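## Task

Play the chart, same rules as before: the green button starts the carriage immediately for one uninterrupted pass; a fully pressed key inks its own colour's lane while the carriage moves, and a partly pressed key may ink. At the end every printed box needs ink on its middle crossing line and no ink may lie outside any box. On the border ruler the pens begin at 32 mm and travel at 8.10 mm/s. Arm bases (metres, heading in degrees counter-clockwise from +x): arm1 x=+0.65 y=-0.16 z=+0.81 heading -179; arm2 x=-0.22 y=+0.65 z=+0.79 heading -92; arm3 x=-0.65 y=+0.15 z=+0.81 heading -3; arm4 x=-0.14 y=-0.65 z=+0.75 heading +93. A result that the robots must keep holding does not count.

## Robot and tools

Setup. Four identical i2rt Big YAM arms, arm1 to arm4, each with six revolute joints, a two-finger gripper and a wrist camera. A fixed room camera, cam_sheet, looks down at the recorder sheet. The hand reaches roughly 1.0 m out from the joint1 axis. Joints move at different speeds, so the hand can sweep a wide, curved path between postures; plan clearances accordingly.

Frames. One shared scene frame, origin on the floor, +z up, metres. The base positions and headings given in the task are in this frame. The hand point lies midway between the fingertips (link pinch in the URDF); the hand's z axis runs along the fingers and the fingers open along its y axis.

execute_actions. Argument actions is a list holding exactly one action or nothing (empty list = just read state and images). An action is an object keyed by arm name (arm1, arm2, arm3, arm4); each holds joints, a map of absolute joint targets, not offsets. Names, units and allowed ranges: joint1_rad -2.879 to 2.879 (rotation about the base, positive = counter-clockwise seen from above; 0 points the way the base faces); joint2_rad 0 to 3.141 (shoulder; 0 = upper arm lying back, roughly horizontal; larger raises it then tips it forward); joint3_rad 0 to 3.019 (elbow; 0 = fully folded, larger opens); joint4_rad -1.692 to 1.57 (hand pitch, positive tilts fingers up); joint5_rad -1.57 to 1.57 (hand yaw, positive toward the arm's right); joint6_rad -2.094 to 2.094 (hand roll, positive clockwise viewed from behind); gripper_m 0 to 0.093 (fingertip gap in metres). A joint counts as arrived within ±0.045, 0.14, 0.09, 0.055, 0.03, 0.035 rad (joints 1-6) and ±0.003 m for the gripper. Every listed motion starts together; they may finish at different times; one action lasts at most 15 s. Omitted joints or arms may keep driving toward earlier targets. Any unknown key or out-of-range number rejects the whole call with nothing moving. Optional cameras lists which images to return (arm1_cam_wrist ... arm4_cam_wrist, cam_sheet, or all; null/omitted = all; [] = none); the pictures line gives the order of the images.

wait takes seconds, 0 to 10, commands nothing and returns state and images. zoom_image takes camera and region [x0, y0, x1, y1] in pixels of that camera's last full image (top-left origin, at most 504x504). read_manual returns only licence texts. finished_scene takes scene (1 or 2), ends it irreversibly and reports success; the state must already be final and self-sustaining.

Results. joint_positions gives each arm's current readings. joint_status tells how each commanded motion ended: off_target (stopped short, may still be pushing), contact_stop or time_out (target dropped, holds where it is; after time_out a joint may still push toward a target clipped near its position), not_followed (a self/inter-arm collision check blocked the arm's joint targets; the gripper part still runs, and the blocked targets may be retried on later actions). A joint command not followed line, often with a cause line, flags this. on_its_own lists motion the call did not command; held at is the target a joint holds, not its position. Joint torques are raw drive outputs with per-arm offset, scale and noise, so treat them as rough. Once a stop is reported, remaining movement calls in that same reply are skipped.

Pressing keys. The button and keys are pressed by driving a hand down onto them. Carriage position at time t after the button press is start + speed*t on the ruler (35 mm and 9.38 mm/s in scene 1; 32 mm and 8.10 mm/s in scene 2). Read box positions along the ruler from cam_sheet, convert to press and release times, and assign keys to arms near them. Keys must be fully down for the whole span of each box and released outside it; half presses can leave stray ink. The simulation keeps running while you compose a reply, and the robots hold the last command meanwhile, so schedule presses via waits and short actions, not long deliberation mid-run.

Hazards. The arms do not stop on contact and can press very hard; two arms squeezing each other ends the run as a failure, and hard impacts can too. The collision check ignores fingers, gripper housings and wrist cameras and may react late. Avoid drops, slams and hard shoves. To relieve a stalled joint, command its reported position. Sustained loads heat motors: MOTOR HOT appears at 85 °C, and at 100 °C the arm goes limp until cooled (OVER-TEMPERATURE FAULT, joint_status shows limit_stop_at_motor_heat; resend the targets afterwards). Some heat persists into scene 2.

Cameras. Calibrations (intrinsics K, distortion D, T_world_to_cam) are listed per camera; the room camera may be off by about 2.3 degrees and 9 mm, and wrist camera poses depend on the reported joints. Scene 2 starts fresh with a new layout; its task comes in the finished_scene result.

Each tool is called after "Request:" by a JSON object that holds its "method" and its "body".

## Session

Request:
{"method": "execute_actions", "body": {"actions": []}}

Scene clock: 0.00 s.
Joint torques (N m, as the arm reports them, + toward a larger angle): no reading
Motor temperatures (°C, as the motors report them): arm1=[26 25 29 25 26 26] | arm2=[27 28 27 28 28 26] | arm3=[24 29 28 24 27 25] | arm4=[28 28 31 27 28 28]
arm1.joint_positions: joint1_rad=-0.316 joint2_rad=+0.346 joint3_rad=+1.552 joint4_rad=-1.613 joint5_rad=-0.206 joint6_rad=+0.023 gripper_m=+0.095
arm1.joint_status: not commanded
arm1.hand: x=+0.5983 y=-0.1833 z=+1.3920 quat_wxyz=(-0.010, -0.829, +0.074, +0.555) (m; scene frame)
arm2.joint_positions: joint1_rad=+0.270 joint2_rad=+0.443 joint3_rad=+1.622 joint4_rad=-1.598 joint5_rad=-0.137 joint6_rad=-0.350 gripper_m=+0.094
arm2.joint_status: not commanded
arm2.hand: x=-0.1807 y=+0.5827 z=+1.4009 quat_wxyz=(-0.404, -0.364, -0.754, +0.369) (m; scene frame)
arm3.joint_positions: joint1_rad=-0.502 joint2_rad=+0.270 joint3_rad=+1.596 joint4_rad=-1.388 joint5_rad=-0.042 joint6_rad=-0.624 gripper_m=+0.095
arm3.joint_status: not commanded
arm3.hand: x=-0.6309 y=+0.1483 z=+1.4583 quat_wxyz=(-0.576, +0.045, -0.730, +0.365) (m; scene frame)
arm4.joint_positions: joint1_rad=+0.805 joint2_rad=+0.625 joint3_rad=+1.444 joint4_rad=-1.534 joint5_rad=-0.016 joint6_rad=+0.492 gripper_m=+0.095
arm4.joint_status: not commanded
arm4.hand: x=-0.2872 y=-0.5205 z=+1.2782 quat_wxyz=(-0.038, +0.748, -0.516, -0.415) (m; scene frame)
pictures: arm1_cam_wrist, arm2_cam_wrist, arm3_cam_wrist, arm4_cam_wrist, cam_sheet
camera_calibration (this result's frames):
arm1_cam_wrist: T_world_to_cam=[[0.113518, 0.989028, -0.0945333, 0.241979], [0.837576, -0.146442, -0.526327, 0.212217], [-0.534396, -0.0194313, -0.845011, 1.61461], [0, 0, 0, 1]] pos_world=[0.657623, -0.176873, 1.49893]
arm2_cam_wrist: T_world_to_cam=[[-0.854703, -0.451685, 0.255861, -0.249215], [-0.517643, 0.704436, -0.485609, 0.185373], [0.0391047, -0.547496, -0.835894, 1.61879], [0, 0, 0, 1]] pos_world=[-0.18035, 0.643131, 1.50692]
arm3_cam_wrist: T_world_to_cam=[[-0.364609, -0.733956, 0.573035, -0.961264], [-0.776964, -0.0993793, -0.621652, 0.433044], [0.513213, -0.671887, -0.534022, 1.32489], [0, 0, 0, 1]] pos_world=[-0.693978, 0.227688, 1.52756]
arm4_cam_wrist: T_world_to_cam=[[0.803221, 0.472608, -0.362598, 0.939862], [0.454661, -0.879685, -0.139417, -0.146135], [-0.384862, -0.0528761, -0.921458, 1.16119], [0, 0, 0, 1]] pos_world=[-0.241578, -0.511339, 1.39041]
Images, in order (width x height): arm1_cam_wrist 896x504, arm2_cam_wrist 896x504, arm3_cam_wrist 896x504, arm4_cam_wrist 896x504, cam_sheet 896x504.

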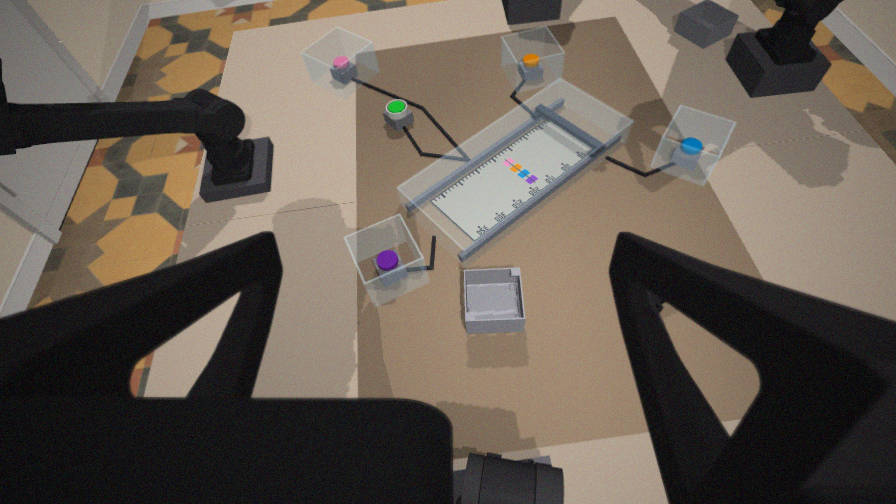

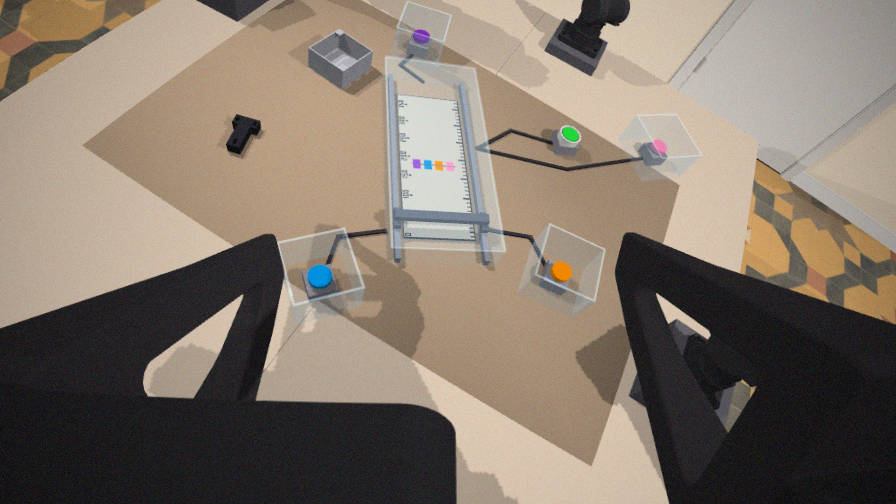

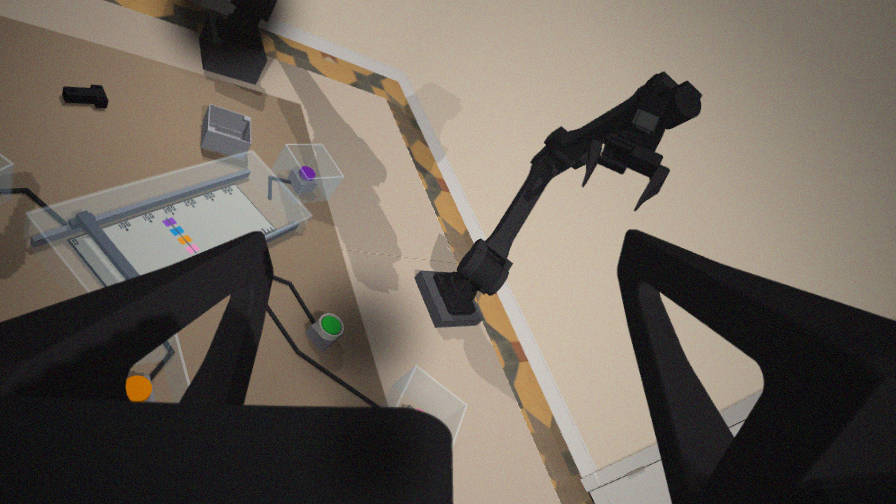

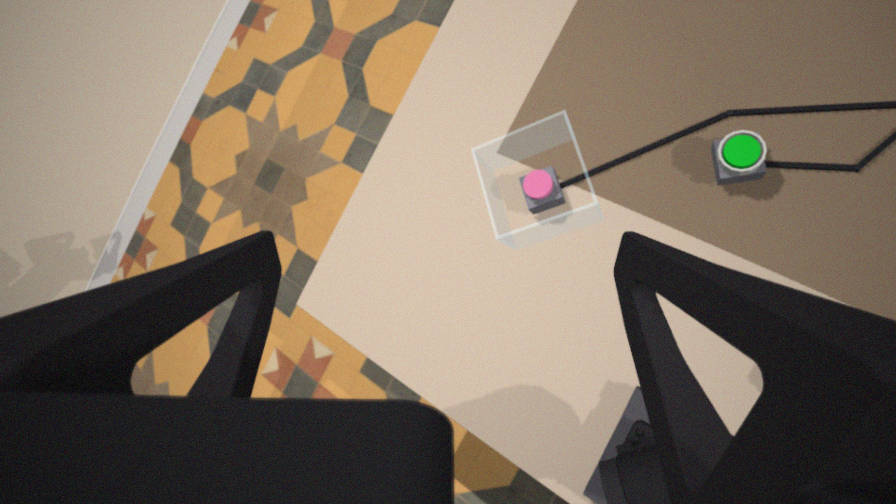

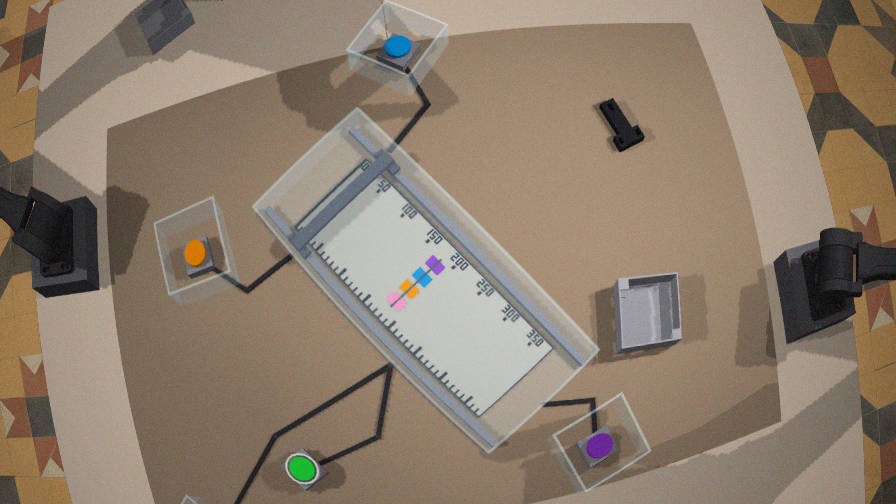

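Request:
{"method": "zoom_image", "body": {"camera": "cam_sheet", "region": [330, 210, 490, 350]}}

Region (330, 210, 490, 350) of cam_sheet's 896x504 image, scaled by 3.150, with more detail than that image has; it fills the top 441 rows of this view, and the rest is white.

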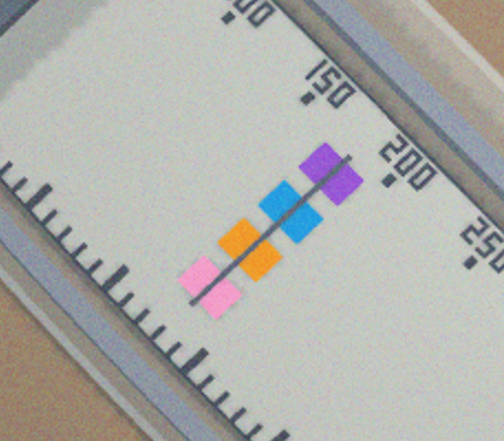

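Request:
{"method": "execute_actions", "body": {"actions": [{"arm1":{"joints":{"joint1_rad":0.291,"joint2_rad":1.71,"joint3_rad":1.22,"joint4_rad":-1.07,"joint5_rad":0,"joint6_rad":0,"gripper_m":0}},"arm2":{"joints":{"joint1_rad":0.709,"joint2_rad":1.483,"joint3_rad":1.02,"joint4_rad":-1.087,"joint5_rad":0,"joint6_rad":0,"gripper_m":0}},"arm3":{"joints":{"joint1_rad":-0.184,"joint2_rad":1.305,"joint3_rad":0.77,"joint4_rad":-1.025,"joint5_rad":0,"joint6_rad":0,"gripper_m":0}},"arm4":{"joints":{"joint1_rad":0.845,"joint2_rad":1.41,"joint3_rad":1.05,"joint4_rad":-1.198,"joint5_rad":0,"joint6_rad":0,"gripper_m":0}}}], "cameras": ["arm1_cam_wrist","arm2_cam_wrist","arm3_cam_wrist","arm4_cam_wrist"]}}

Scene clock: 30.63 s.
Joint torques (N m, as the arm reports them, + toward a larger angle): arm1=[ -0.64 -12.32   8.09   1.08   0.07  -0.07] | arm2=[  0.26 -10.81   8.54   1.55  -0.04   0.11] | arm3=[ 1.34 -5.76  9.01  0.53  0.05  0.12] | arm4=[ 1.53 -8.66  8.93  0.89  0.25 -0.16]
Motor temperatures (°C, as the motors report them): arm1=[26 25 30 26 26 26] | arm2=[27 29 29 28 28 26] | arm3=[24 29 30 25 27 25] | arm4=[28 28 34 27 28 28]
arm1.joint_positions: joint1_rad=+0.295 joint2_rad=+1.711 joint3_rad=+1.223 joint4_rad=-1.080 joint5_rad=-0.001 joint6_rad=+0.007 gripper_m=+0.001
arm1.joint_status: all done
arm1.hand: x=+0.1961 y=-0.3125 z=+0.8801 quat_wxyz=(+0.001, -0.988, -0.156, +0.003) (m; scene frame)
arm2.joint_positions: joint1_rad=+0.709 joint2_rad=+1.477 joint3_rad=+0.995 joint4_rad=-1.104 joint5_rad=-0.001 joint6_rad=-0.011 gripper_m=+0.000
arm2.joint_status: all done
arm2.hand: x=+0.0207 y=+0.3474 z=+0.8852 quat_wxyz=(+0.005, -0.430, -0.903, -0.003) (m; scene frame)
arm3.joint_positions: joint1_rad=-0.190 joint2_rad=+1.290 joint3_rad=+0.769 joint4_rad=-1.025 joint5_rad=-0.001 joint6_rad=-0.014 gripper_m=+0.001
arm3.joint_status: all done
arm3.hand: x=-0.3407 y=+0.0744 z=+0.8802 quat_wxyz=(-0.007, -0.110, -0.994, +0.002) (m; scene frame)
arm4.joint_positions: joint1_rad=+0.838 joint2_rad=+1.399 joint3_rad=+1.028 joint4_rad=-1.204 joint5_rad=-0.004 joint6_rad=+0.009 gripper_m=+0.001
arm4.joint_status: all done
arm4.hand: x=-0.4296 y=-0.4114 z=+0.8846 quat_wxyz=(+0.004, +0.940, -0.342, -0.001) (m; scene frame)
pictures: arm1_cam_wrist, arm2_cam_wrist, arm3_cam_wrist, arm4_cam_wrist
camera_calibration (this result's frames):
arm1_cam_wrist: T_world_to_cam=[[-0.309963, 0.950716, 0.0079098, 0.347882], [0.779817, 0.249468, 0.574153, -0.572749], [0.543883, 0.184134, -0.81871, 0.793615], [0, 0, 0, 1]] pos_world=[0.122835, -0.333987, 0.975834]
arm2_cam_wrist: T_world_to_cam=[[-0.783035, -0.621903, 0.00960195, 0.224244], [-0.497537, 0.635562, 0.590354, -0.724001], [-0.373246, 0.457491, -0.807087, 0.684945], [0, 0, 0, 1]] pos_world=[0.071026, 0.28625, 0.978074]
arm3_cam_wrist: T_world_to_cam=[[-0.233054, -0.972438, 0.00708576, -0.0176392], [-0.794491, 0.194599, 0.575252, -0.789595], [-0.560776, 0.128435, -0.817945, 0.642049], [0, 0, 0, 1]] pos_world=[-0.271391, 0.0540395, 0.979502]
arm4_cam_wrist: T_world_to_cam=[[0.63283, 0.774256, -0.00738667, 0.596701], [0.621333, -0.502101, 0.601531, -0.468795], [0.46203, -0.385257, -0.798815, 0.868103], [0, 0, 0, 1]] pos_world=[-0.487422, -0.362939, 0.979856]
Images, in order (width x height): arm1_cam_wrist 896x504, arm2_cam_wrist 896x504, arm3_cam_wrist 896x504, arm4_cam_wrist 896x504.

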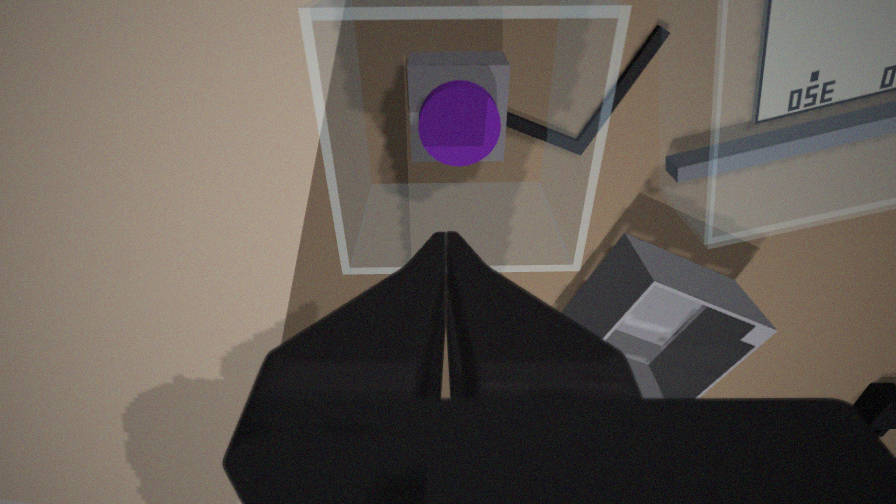

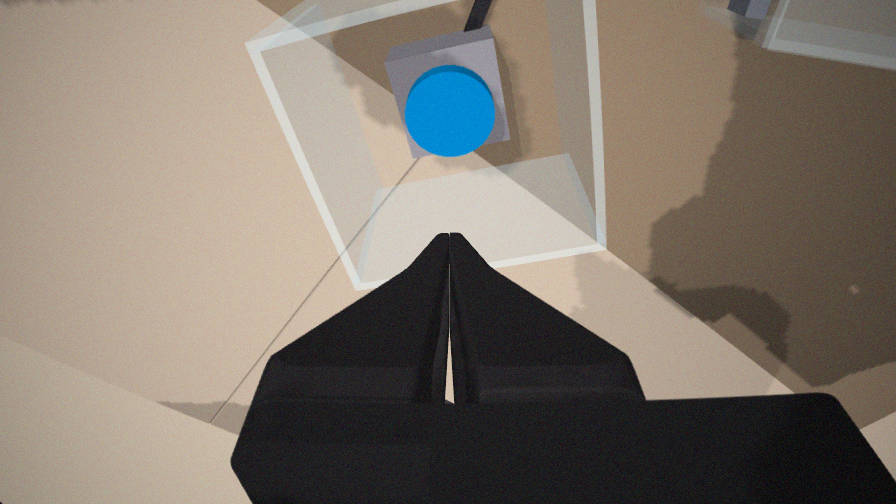

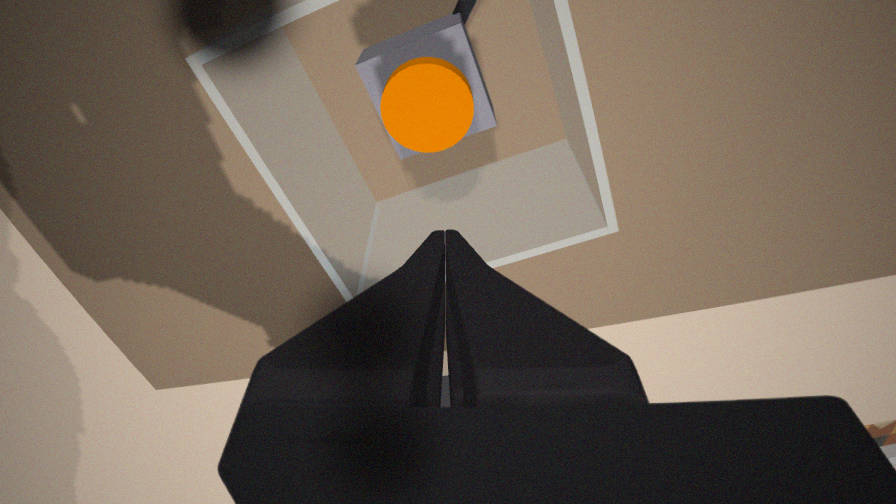

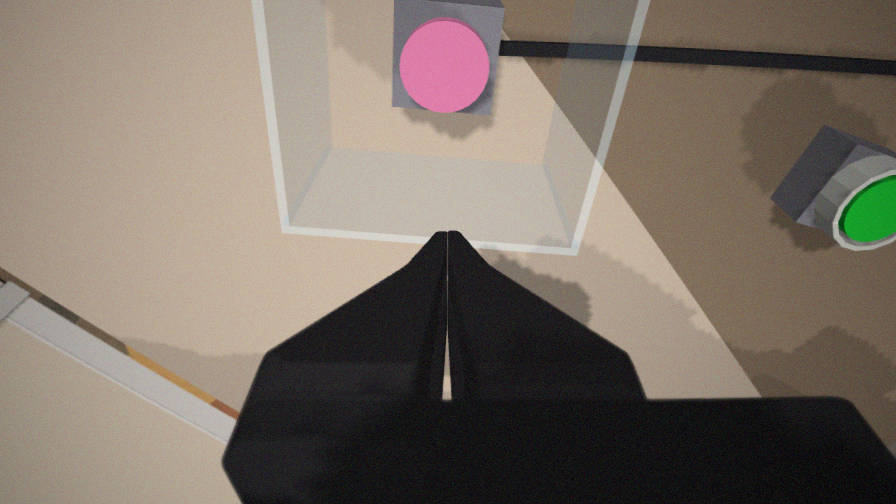

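Request:
{"method": "execute_actions", "body": {"actions": [{"arm1":{"joints":{"joint1_rad":0.275,"joint2_rad":1.825,"joint3_rad":1.13,"joint4_rad":-0.855}},"arm2":{"joints":{"joint2_rad":1.59,"joint3_rad":0.90,"joint4_rad":-0.85}},"arm3":{"joints":{"joint1_rad":-0.156,"joint2_rad":1.465,"joint3_rad":0.68,"joint4_rad":-0.79}},"arm4":{"joints":{"joint2_rad":1.545,"joint3_rad":0.96,"joint4_rad":-0.98}}}], "cameras": ["arm1_cam_wrist","arm2_cam_wrist","arm3_cam_wrist","arm4_cam_wrist"]}}

Request:
{"method": "execute_actions", "body": {"actions": [{"arm1":{"joints":{"joint2_rad":1.945,"joint3_rad":1.10,"joint4_rad":-0.78}},"arm2":{"joints":{"joint2_rad":1.72,"joint3_rad":0.86,"joint4_rad":-0.76}},"arm3":{"joints":{"joint2_rad":1.61,"joint3_rad":0.63,"joint4_rad":-0.69}},"arm4":{"joints":{"joint2_rad":1.68,"joint3_rad":0.905,"joint4_rad":-0.855}}}], "cameras": ["arm1_cam_wrist","arm2_cam_wrist","arm3_cam_wrist","arm4_cam_wrist"]}}

Scene clock: 45.60 s.
Joint torques (N m, as the arm reports them, + toward a larger angle): arm1=[ -0.82 -13.92   7.35   1.06   0.07  -0.07] | arm2=[  0.28 -13.1    6.69   1.57  -0.05   0.11] | arm3=[ 1.26 -7.14  7.47  0.99  0.09  0.09] | arm4=[  1.48 -11.16   6.98   0.93   0.25  -0.17]
Motor temperatures (°C, as the motors report them): arm1=[26 26 31 26 26 26] | arm2=[27 29 30 28 28 26] | arm3=[24 29 32 24 27 25] | arm4=[28 29 35 27 28 28]
arm1.joint_positions: joint1_rad=+0.282 joint2_rad=+1.836 joint3_rad=+1.129 joint4_rad=-0.867 joint5_rad=-0.001 joint6_rad=+0.007 gripper_m=+0.001
arm1.joint_status: all done
arm1.hand: x=+0.1978 y=-0.3048 z=+0.7930 quat_wxyz=(+0.002, -0.989, -0.149, +0.000) (m; scene frame)
arm2.joint_positions: joint1_rad=+0.709 joint2_rad=+1.604 joint3_rad=+0.886 joint4_rad=-0.867 joint5_rad=-0.001 joint6_rad=-0.011 gripper_m=+0.000
arm2.joint_status: all done
arm2.hand: x=+0.0194 y=+0.3490 z=+0.8036 quat_wxyz=(+0.005, -0.430, -0.903, -0.003) (m; scene frame)
arm3.joint_positions: joint1_rad=-0.161 joint2_rad=+1.463 joint3_rad=+0.677 joint4_rad=-0.803 joint5_rad=-0.001 joint6_rad=-0.014 gripper_m=+0.001
arm3.joint_status: all done
arm3.hand: x=-0.3450 y=+0.0847 z=+0.8010 quat_wxyz=(+0.015, -0.095, -0.995, -0.001) (m; scene frame)
arm4.joint_positions: joint1_rad=+0.838 joint2_rad=+1.555 joint3_rad=+0.951 joint4_rad=-0.988 joint5_rad=-0.004 joint6_rad=+0.009 gripper_m=+0.001
arm4.joint_status: all done
arm4.hand: x=-0.4408 y=-0.4026 z=+0.8015 quat_wxyz=(+0.007, +0.940, -0.342, +0.007) (m; scene frame)
pictures: arm1_cam_wrist, arm2_cam_wrist, arm3_cam_wrist, arm4_cam_wrist
camera_calibration (this result's frames):
arm1_cam_wrist: T_world_to_cam=[[-0.297264, 0.954763, 0.00791135, 0.340538], [0.779545, 0.237909, 0.579403, -0.533542], [0.551311, 0.178403, -0.815003, 0.713871], [0, 0, 0, 1]] pos_world=[0.123585, -0.325555, 0.888248]
arm2_cam_wrist: T_world_to_cam=[[-0.783035, -0.621903, 0.00960195, 0.22498], [-0.497537, 0.635562, 0.590354, -0.677493], [-0.373246, 0.457491, -0.807087, 0.617855], [0, 0, 0, 1]] pos_world=[0.0697011, 0.287841, 0.896464]
arm3_cam_wrist: T_world_to_cam=[[-0.204589, -0.978824, 0.00684971, 0.0024413], [-0.774064, 0.166066, 0.610939, -0.76854], [-0.59914, 0.119689, -0.791648, 0.539943], [0, 0, 0, 1]] pos_world=[-0.270898, 0.0653928, 0.89696]
arm4_cam_wrist: T_world_to_cam=[[0.632873, 0.77422, -0.00742907, 0.596424], [0.61366, -0.495728, 0.614553, -0.418657], [0.472117, -0.393493, -0.78884, 0.803397], [0, 0, 0, 1]] pos_world=[-0.499845, -0.353172, 0.89547]
Images, in order (width x height): arm1_cam_wrist 896x504, arm2_cam_wrist 896x504, arm3_cam_wrist 896x504, arm4_cam_wrist 896x504.

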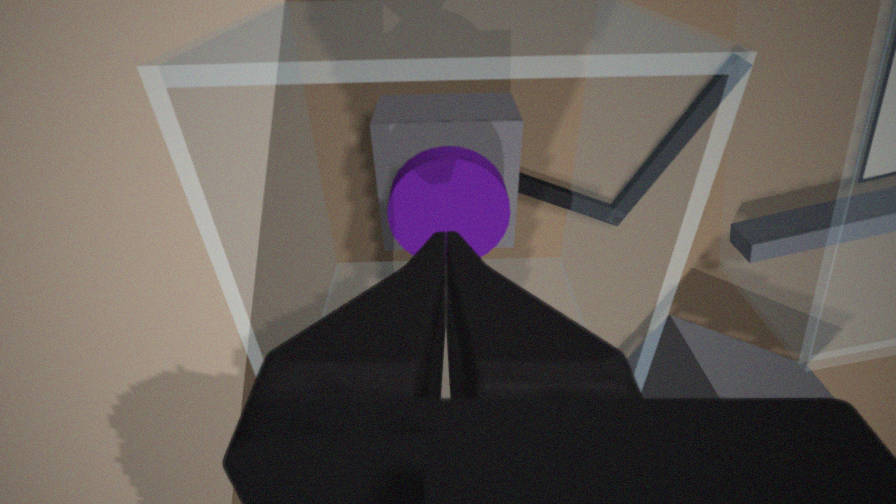

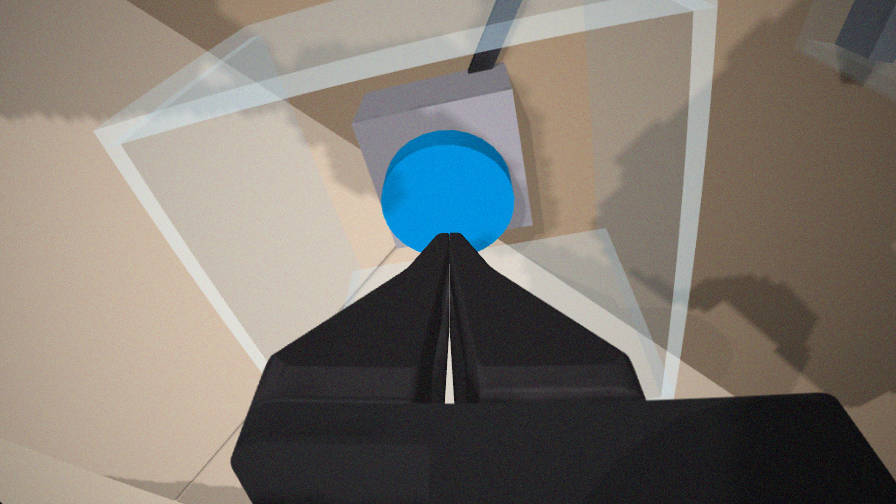

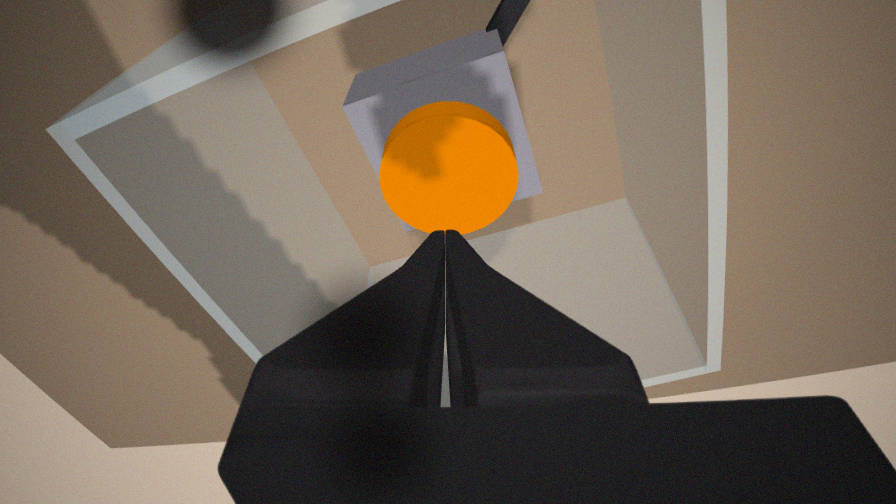

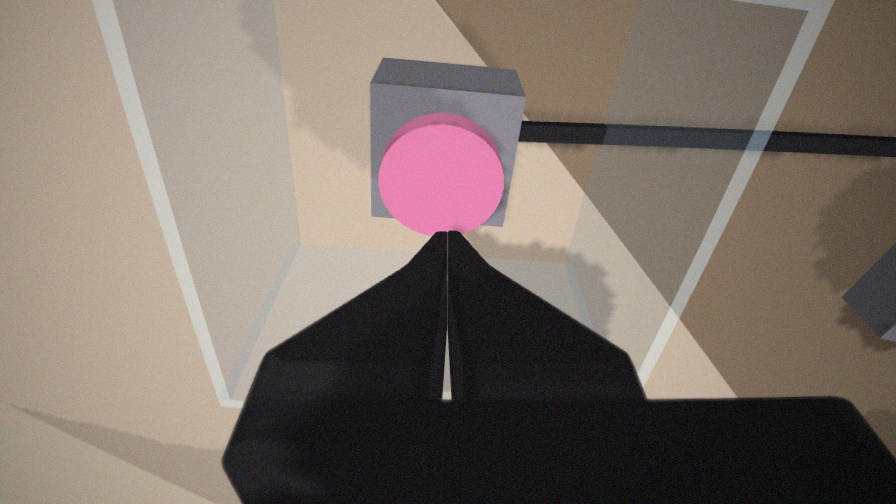

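Scene clock: 46.37 s.
Joint torques (N m, as the arm reports them, + toward a larger angle): arm1=[-0.77 -9.7   5.37  1.02  0.07 -0.07] | arm2=[ 0.32 -7.54  4.12  2.   -0.04  0.1 ] | arm3=[ 0.7  -2.32  4.36  1.51  0.07  0.14] | arm4=[ 1.64 -6.82  4.86  1.63  0.24 -0.18]
Motor temperatures (°C, as the motors report them): arm1=[26 26 31 26 26 26] | arm2=[27 29 30 28 28 26] | arm3=[24 29 31 24 27 25] | arm4=[28 29 35 27 28 28]
arm1.joint_positions: joint1_rad=+0.282 joint2_rad=+1.892 joint3_rad=+1.120 joint4_rad=-0.788 joint5_rad=-0.001 joint6_rad=+0.007 gripper_m=+0.001
arm1.joint_status: all done
arm1.hand: x=+0.1924 y=-0.3064 z=+0.7647 quat_wxyz=(+0.001, -0.989, -0.149, +0.006) (m; scene frame)
arm2.joint_positions: joint1_rad=+0.709 joint2_rad=+1.663 joint3_rad=+0.876 joint4_rad=-0.786 joint5_rad=-0.001 joint6_rad=-0.011 gripper_m=+0.000
arm2.joint_status: all done
arm2.hand: x=+0.0238 y=+0.3434 z=+0.7792 quat_wxyz=(+0.000, -0.431, -0.903, +0.000) (m; scene frame)
arm3.joint_positions: joint1_rad=-0.161 joint2_rad=+1.537 joint3_rad=+0.653 joint4_rad=-0.723 joint5_rad=-0.001 joint6_rad=-0.014 gripper_m=+0.001
arm3.joint_status: all done
arm3.hand: x=-0.3488 y=+0.0854 z=+0.7732 quat_wxyz=(+0.023, -0.095, -0.995, -0.002) (m; scene frame)
arm4.joint_positions: joint1_rad=+0.838 joint2_rad=+1.622 joint3_rad=+0.921 joint4_rad=-0.878 joint5_rad=-0.003 joint6_rad=+0.009 gripper_m=+0.001
arm4.joint_status: all done
arm4.hand: x=-0.4456 y=-0.3988 z=+0.7669 quat_wxyz=(+0.004, +0.940, -0.342, +0.001) (m; scene frame)
pictures: arm1_cam_wrist, arm2_cam_wrist, arm3_cam_wrist, arm4_cam_wrist
camera_calibration (this result's frames):
arm1_cam_wrist: T_world_to_cam=[[-0.297221, 0.954776, 0.00786032, 0.340696], [0.786426, 0.240129, 0.569098, -0.505315], [0.541474, 0.17533, -0.822232, 0.700496], [0, 0, 0, 1]] pos_world=[0.119355, -0.326765, 0.860866]
arm2_cam_wrist: T_world_to_cam=[[-0.78358, -0.621217, 0.00961609, 0.224957], [-0.501628, 0.641716, 0.580147, -0.651386], [-0.366568, 0.449768, -0.814455, 0.61062], [0, 0, 0, 1]] pos_world=[0.0733518, 0.283114, 0.873058]
arm3_cam_wrist: T_world_to_cam=[[-0.204519, -0.978838, 0.00687175, 0.00256073], [-0.763674, 0.163946, 0.624439, -0.761274], [-0.612351, 0.122462, -0.781044, 0.502529], [0, 0, 0, 1]] pos_world=[-0.273117, 0.0657739, 0.867849]
arm4_cam_wrist: T_world_to_cam=[[0.63284, 0.774251, -0.00701515, 0.595906], [0.619418, -0.500808, 0.604577, -0.384358], [0.464581, -0.386946, -0.796516, 0.785028], [0, 0, 0, 1]] pos_world=[-0.503744, -0.350107, 0.861842]
Images, in order (width x height): arm1_cam_wrist 896x504, arm2_cam_wrist 896x504, arm3_cam_wrist 896x504, arm4_cam_wrist 896x504.

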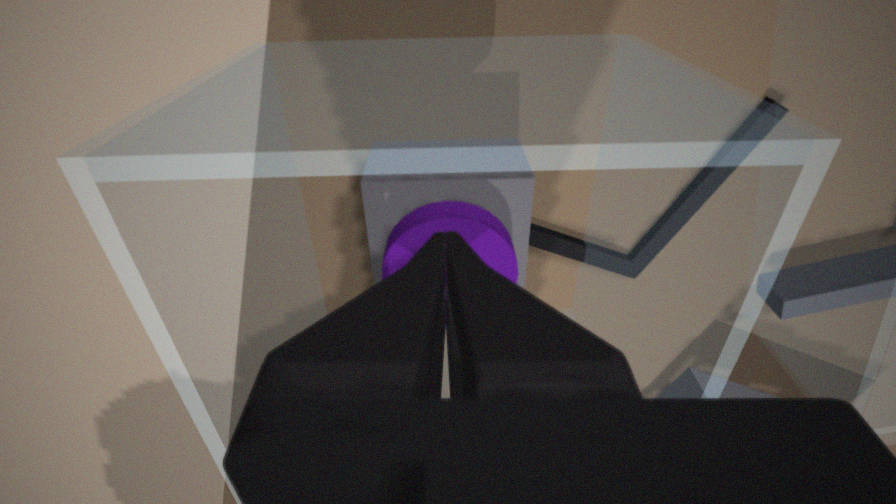

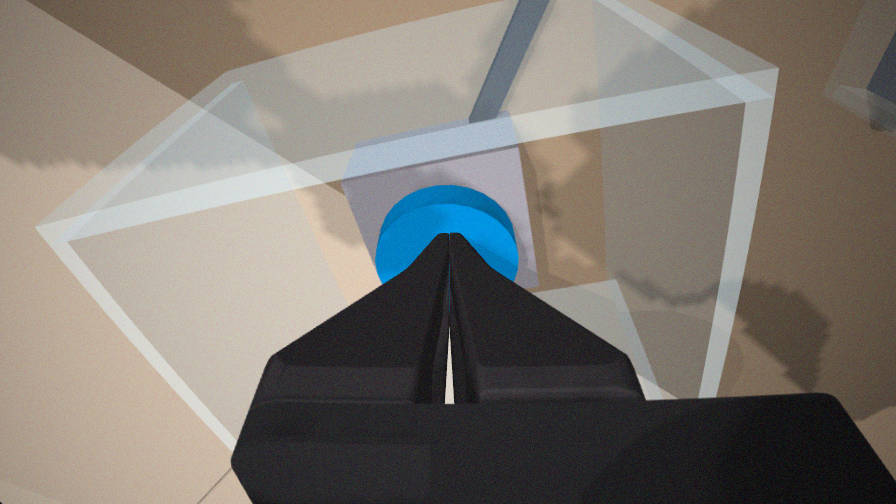

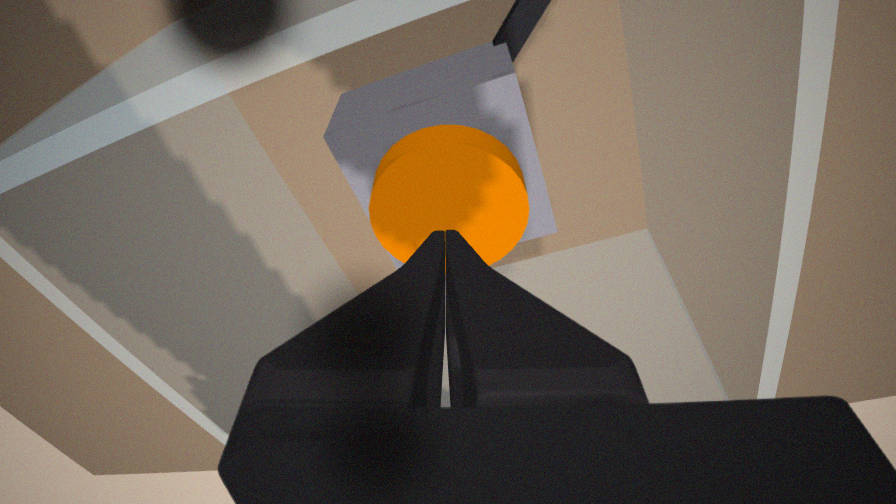

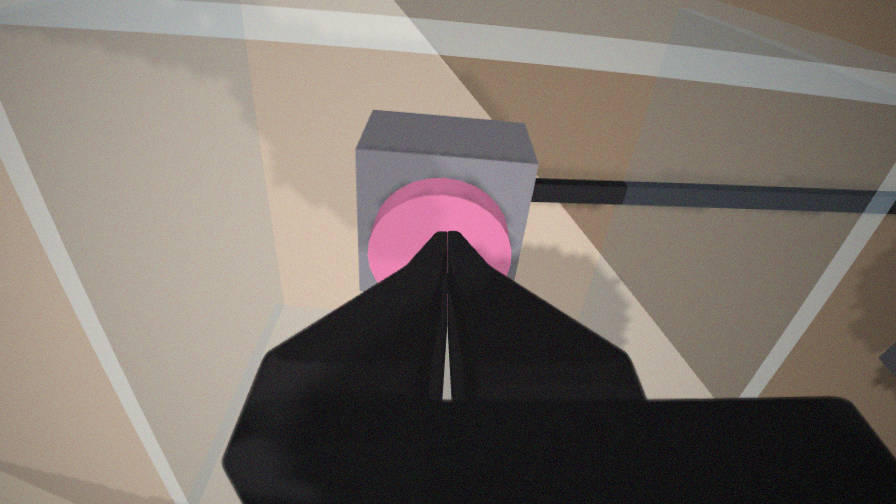

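Request:
{"method": "execute_actions", "body": {"actions": [{"arm1":{"joints":{"joint2_rad":1.815,"joint3_rad":1.13,"joint4_rad":-0.885}},"arm2":{"joints":{"joint2_rad":1.575,"joint3_rad":0.90,"joint4_rad":-0.87}},"arm3":{"joints":{"joint2_rad":1.445,"joint3_rad":0.69,"joint4_rad":-0.78}}}], "cameras": []}}

Request:
{"method": "execute_actions", "body": {"actions": [{"arm4":{"joints":{"joint2_rad":1.43,"joint3_rad":1.08,"joint4_rad":-1.2}}}], "cameras": []}}

Request:
{"method": "execute_actions", "body": {"actions": [{"arm4":{"joints":{"joint1_rad":0.192}}}], "cameras": []}}

Request:
{"method": "execute_actions", "body": {"actions": [{"arm4":{"joints":{"joint2_rad":1.545,"joint3_rad":0.96,"joint4_rad":-0.98}}}], "cameras": ["arm1_cam_wrist","arm2_cam_wrist","arm3_cam_wrist","arm4_cam_wrist"]}}

Scene clock: 54.30 s.
Joint torques (N m, as the arm reports them, + toward a larger angle): arm1=[ -0.76 -14.19   8.26   0.29   0.07  -0.07] | arm2=[  0.29 -11.95   7.35   0.18  -0.05   0.1 ] | arm3=[ 0.98 -7.07  9.81  0.16  0.01  0.12] | arm4=[ 1.47 -6.98  4.86  1.61  0.24 -0.17]
Motor temperatures (°C, as the motors report them): arm1=[26 26 31 26 26 26] | arm2=[27 29 30 28 28 26] | arm3=[24 29 31 24 27 25] | arm4=[28 29 34 27 28 28]
arm1.joint_positions: joint1_rad=+0.282 joint2_rad=+1.824 joint3_rad=+1.120 joint4_rad=-0.875 joint5_rad=-0.001 joint6_rad=+0.007 gripper_m=+0.001
arm1.joint_status: all done
arm1.hand: x=+0.2023 y=-0.3034 z=+0.7958 quat_wxyz=(+0.002, -0.989, -0.149, -0.003) (m; scene frame)
arm2.joint_positions: joint1_rad=+0.709 joint2_rad=+1.580 joint3_rad=+0.879 joint4_rad=-0.855 joint5_rad=-0.001 joint6_rad=-0.011 gripper_m=+0.000
arm2.joint_status: all done
arm2.hand: x=+0.0208 y=+0.3472 z=+0.8105 quat_wxyz=(-0.008, -0.431, -0.903, +0.004) (m; scene frame)
arm3.joint_positions: joint1_rad=-0.161 joint2_rad=+1.446 joint3_rad=+0.663 joint4_rad=-0.767 joint5_rad=-0.001 joint6_rad=-0.014 gripper_m=+0.001
arm3.joint_status: all done
arm3.hand: x=-0.3408 y=+0.0838 z=+0.8024 quat_wxyz=(-0.005, -0.095, -0.995, +0.001) (m; scene frame)
arm4.joint_positions: joint1_rad=+0.838 joint2_rad=+1.622 joint3_rad=+0.921 joint4_rad=-0.878 joint5_rad=-0.003 joint6_rad=+0.009 gripper_m=+0.001
arm4.joint_status: not commanded
arm4.hand: x=-0.4456 y=-0.3988 z=+0.7669 quat_wxyz=(+0.004, +0.940, -0.342, +0.001) (m; scene frame)
pictures: none
No camera images: the call's "cameras" was empty. Leave "cameras" out to get every camera's image.

Scene clock: 55.50 s.
Joint torques (N m, as the arm reports them, + toward a larger angle): arm1=[ -0.77 -13.88   8.18   0.19   0.07  -0.07] | arm2=[  0.28 -12.     7.32   0.17  -0.04   0.1 ] | arm3=[ 0.44 -7.88  9.7   0.01  0.04  0.09] | arm4=[ 1.62 -8.9   9.09  0.34  0.24 -0.17]
Motor temperatures (°C, as the motors report them): arm1=[26 26 31 26 26 26] | arm2=[27 29 30 28 28 26] | arm3=[24 29 31 24 27 25] | arm4=[28 29 34 27 28 28]
arm1.joint_positions: joint1_rad=+0.282 joint2_rad=+1.824 joint3_rad=+1.120 joint4_rad=-0.875 joint5_rad=-0.001 joint6_rad=+0.007 gripper_m=+0.001
arm1.joint_status: not commanded
arm1.hand: x=+0.2023 y=-0.3034 z=+0.7958 quat_wxyz=(+0.002, -0.989, -0.149, -0.003) (m; scene frame)
arm2.joint_positions: joint1_rad=+0.709 joint2_rad=+1.580 joint3_rad=+0.879 joint4_rad=-0.855 joint5_rad=-0.001 joint6_rad=-0.011 gripper_m=+0.000
arm2.joint_status: not commanded
arm2.hand: x=+0.0208 y=+0.3472 z=+0.8105 quat_wxyz=(-0.008, -0.431, -0.903, +0.004) (m; scene frame)
arm3.joint_positions: joint1_rad=-0.161 joint2_rad=+1.446 joint3_rad=+0.663 joint4_rad=-0.767 joint5_rad=-0.001 joint6_rad=-0.014 gripper_m=+0.001
arm3.joint_status: not commanded
arm3.hand: x=-0.3408 y=+0.0838 z=+0.8024 quat_wxyz=(-0.005, -0.095, -0.995, +0.001) (m; scene frame)
arm4.joint_positions: joint1_rad=+0.838 joint2_rad=+1.413 joint3_rad=+1.058 joint4_rad=-1.193 joint5_rad=-0.003 joint6_rad=+0.009 gripper_m=+0.001
arm4.joint_status: all done
arm4.hand: x=-0.4406 y=-0.4023 z=+0.8906 quat_wxyz=(-0.001, +0.940, -0.342, -0.014) (m; scene frame)
pictures: none
No camera images: the call's "cameras" was empty. Leave "cameras" out to get every camera's image.

Scene clock: 56.73 s.
Joint torques (N m, as the arm reports them, + toward a larger angle): arm1=[ -0.79 -13.97   8.16   0.22   0.07  -0.07] | arm2=[  0.26 -12.04   7.32   0.16  -0.05   0.1 ] | arm3=[ 1.47 -7.38  9.58  0.24  0.04  0.06] | arm4=[ 1.04 -8.52  8.91  0.33  0.14 -0.15]
Motor temperatures (°C, as the motors report them): arm1=[26 26 31 26 26 26] | arm2=[27 29 30 28 28 26] | arm3=[24 29 31 24 27 25] | arm4=[28 29 35 27 28 28]
arm1.joint_positions: joint1_rad=+0.282 joint2_rad=+1.824 joint3_rad=+1.120 joint4_rad=-0.875 joint5_rad=-0.001 joint6_rad=+0.007 gripper_m=+0.001
arm1.joint_status: not commanded
arm1.hand: x=+0.2023 y=-0.3034 z=+0.7958 quat_wxyz=(+0.002, -0.989, -0.149, -0.003) (m; scene frame)
arm2.joint_positions: joint1_rad=+0.709 joint2_rad=+1.580 joint3_rad=+0.879 joint4_rad=-0.855 joint5_rad=-0.001 joint6_rad=-0.011 gripper_m=+0.000
arm2.joint_status: not commanded
arm2.hand: x=+0.0208 y=+0.3472 z=+0.8105 quat_wxyz=(-0.008, -0.431, -0.903, +0.004) (m; scene frame)
arm3.joint_positions: joint1_rad=-0.161 joint2_rad=+1.446 joint3_rad=+0.663 joint4_rad=-0.767 joint5_rad=-0.001 joint6_rad=-0.014 gripper_m=+0.001
arm3.joint_status: not commanded
arm3.hand: x=-0.3408 y=+0.0838 z=+0.8024 quat_wxyz=(-0.005, -0.095, -0.995, +0.001) (m; scene frame)
arm4.joint_positions: joint1_rad=+0.190 joint2_rad=+1.413 joint3_rad=+1.058 joint4_rad=-1.193 joint5_rad=-0.001 joint6_rad=+0.008 gripper_m=+0.001
arm4.joint_status: all done
arm4.hand: x=-0.2279 y=-0.2693 z=+0.8894 quat_wxyz=(-0.005, +0.783, -0.622, -0.011) (m; scene frame)
pictures: none
No camera images: the call's "cameras" was empty. Leave "cameras" out to get every camera's image.

Scene clock: 57.70 s.
Joint torques (N m, as the arm reports them, + toward a larger angle): arm1=[ -0.75 -13.96   8.18   0.21   0.07  -0.07] | arm2=[  0.29 -12.03   7.33   0.17  -0.04   0.1 ] | arm3=[ 0.9  -7.38  9.55  0.12  0.09  0.13] | arm4=[  1.16 -11.4    7.32   0.96   0.13  -0.16]
Motor temperatures (°C, as the motors report them): arm1=[26 26 31 26 26 26] | arm2=[27 29 30 28 28 26] | arm3=[24 29 31 24 27 25] | arm4=[28 29 35 27 28 28]
arm1.joint_positions: joint1_rad=+0.282 joint2_rad=+1.824 joint3_rad=+1.120 joint4_rad=-0.875 joint5_rad=-0.001 joint6_rad=+0.007 gripper_m=+0.001
arm1.joint_status: not commanded
arm1.hand: x=+0.2023 y=-0.3034 z=+0.7958 quat_wxyz=(+0.002, -0.989, -0.149, -0.003) (m; scene frame)
arm2.joint_positions: joint1_rad=+0.709 joint2_rad=+1.580 joint3_rad=+0.879 joint4_rad=-0.855 joint5_rad=-0.001 joint6_rad=-0.011 gripper_m=+0.000
arm2.joint_status: not commanded
arm2.hand: x=+0.0208 y=+0.3472 z=+0.8105 quat_wxyz=(-0.008, -0.431, -0.903, +0.004) (m; scene frame)
arm3.joint_positions: joint1_rad=-0.161 joint2_rad=+1.446 joint3_rad=+0.663 joint4_rad=-0.767 joint5_rad=-0.001 joint6_rad=-0.014 gripper_m=+0.001
arm3.joint_status: not commanded
arm3.hand: x=-0.3408 y=+0.0838 z=+0.8024 quat_wxyz=(-0.005, -0.095, -0.995, +0.001) (m; scene frame)
arm4.joint_positions: joint1_rad=+0.190 joint2_rad=+1.555 joint3_rad=+0.947 joint4_rad=-0.988 joint5_rad=-0.001 joint6_rad=+0.008 gripper_m=+0.001
arm4.joint_status: all done
arm4.hand: x=-0.2279 y=-0.2714 z=+0.7991 quat_wxyz=(+0.010, +0.783, -0.622, +0.008) (m; scene frame)
pictures: arm1_cam_wrist, arm2_cam_wrist, arm3_cam_wrist, arm4_cam_wrist
camera_calibration (this result's frames):
arm1_cam_wrist: T_world_to_cam=[[-0.297283, 0.954756, 0.00793436, 0.340492], [0.776377, 0.236887, 0.584057, -0.542439], [0.555753, 0.17979, -0.811674, 0.710268], [0, 0, 0, 1]] pos_world=[0.127626, -0.324289, 0.89062]
arm2_cam_wrist: T_world_to_cam=[[-0.783676, -0.621095, 0.00962058, 0.224632], [-0.507744, 0.649422, 0.56608, -0.664667], [-0.357838, 0.438739, -0.824294, 0.644983], [0, 0, 0, 1]] pos_world=[0.0693574, 0.288188, 0.905749]
arm3_cam_wrist: T_world_to_cam=[[-0.204752, -0.97879, 0.00679353, 0.00242806], [-0.797414, 0.170827, 0.578748, -0.748514], [-0.567634, 0.113082, -0.815478, 0.574084], [0, 0, 0, 1]] pos_world=[-0.270509, 0.0653239, 0.901337]
arm4_cam_wrist: T_world_to_cam=[[0.97157, 0.236679, -0.00593926, 0.29014], [0.18928, -0.761438, 0.619988, -0.655998], [0.142216, -0.603486, -0.784589, 0.617023], [0, 0, 0, 1]] pos_world=[-0.245475, -0.195808, 0.892543]
Images, in order (width x height): arm1_cam_wrist 896x504, arm2_cam_wrist 896x504, arm3_cam_wrist 896x504, arm4_cam_wrist 896x504.

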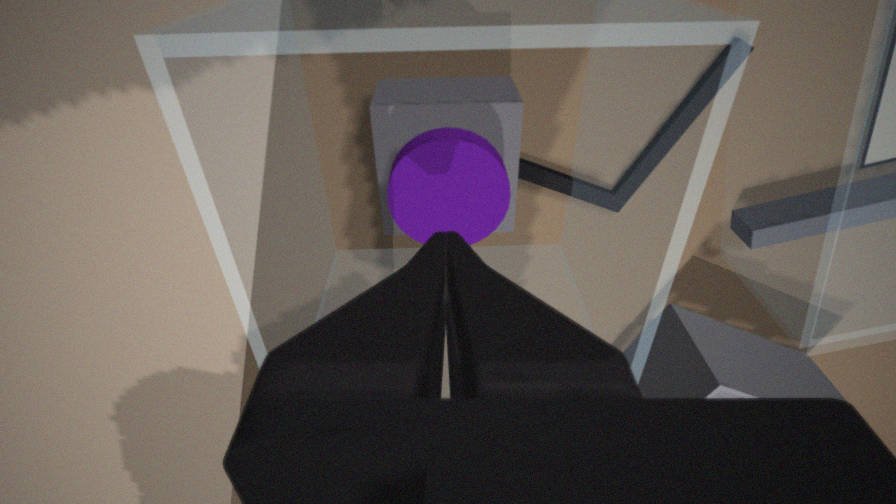

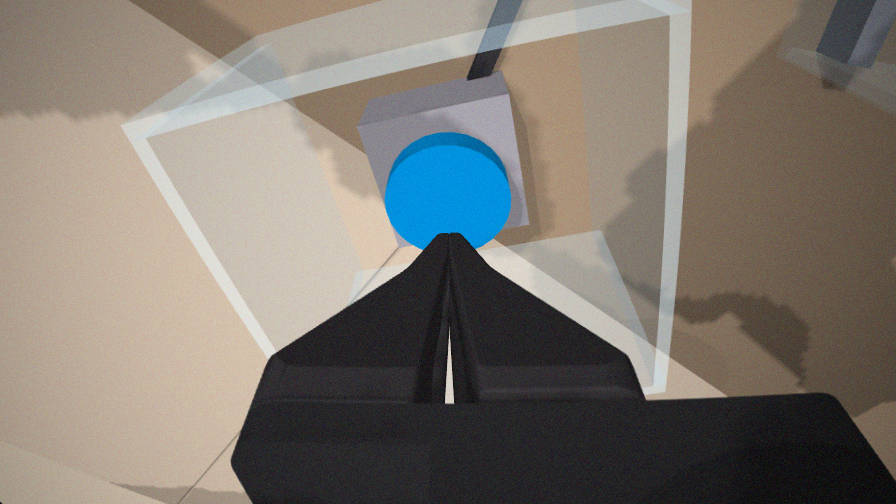

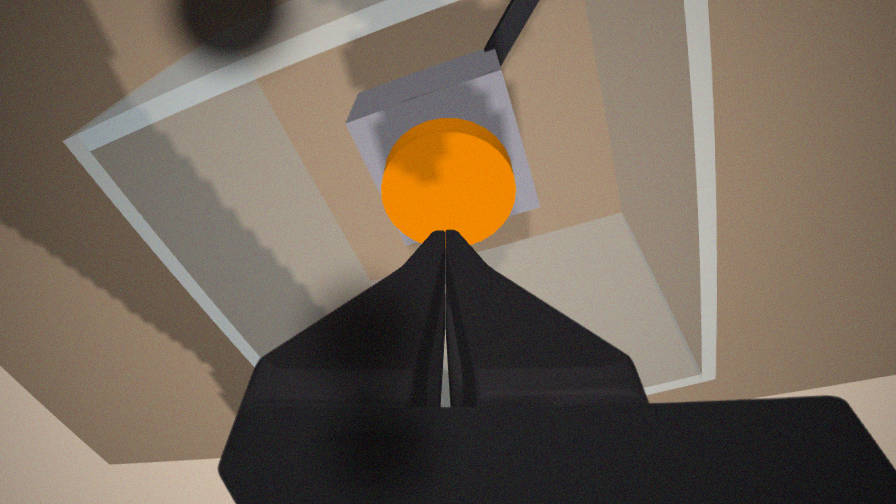

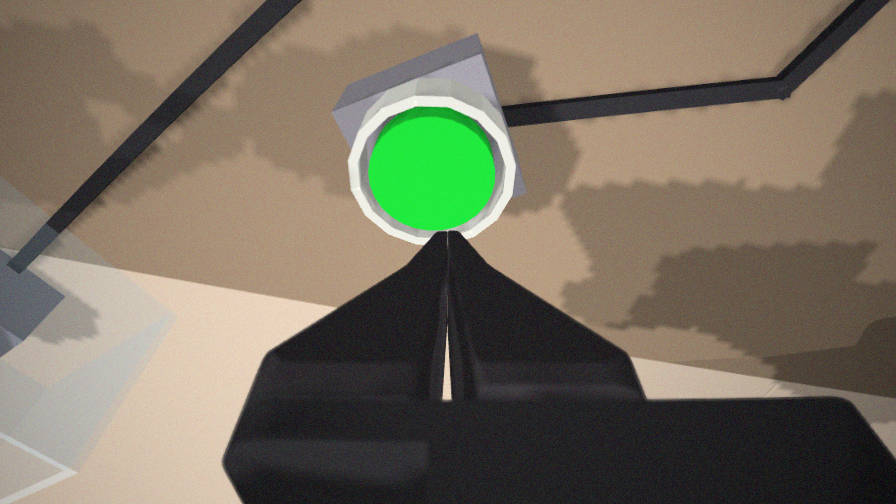

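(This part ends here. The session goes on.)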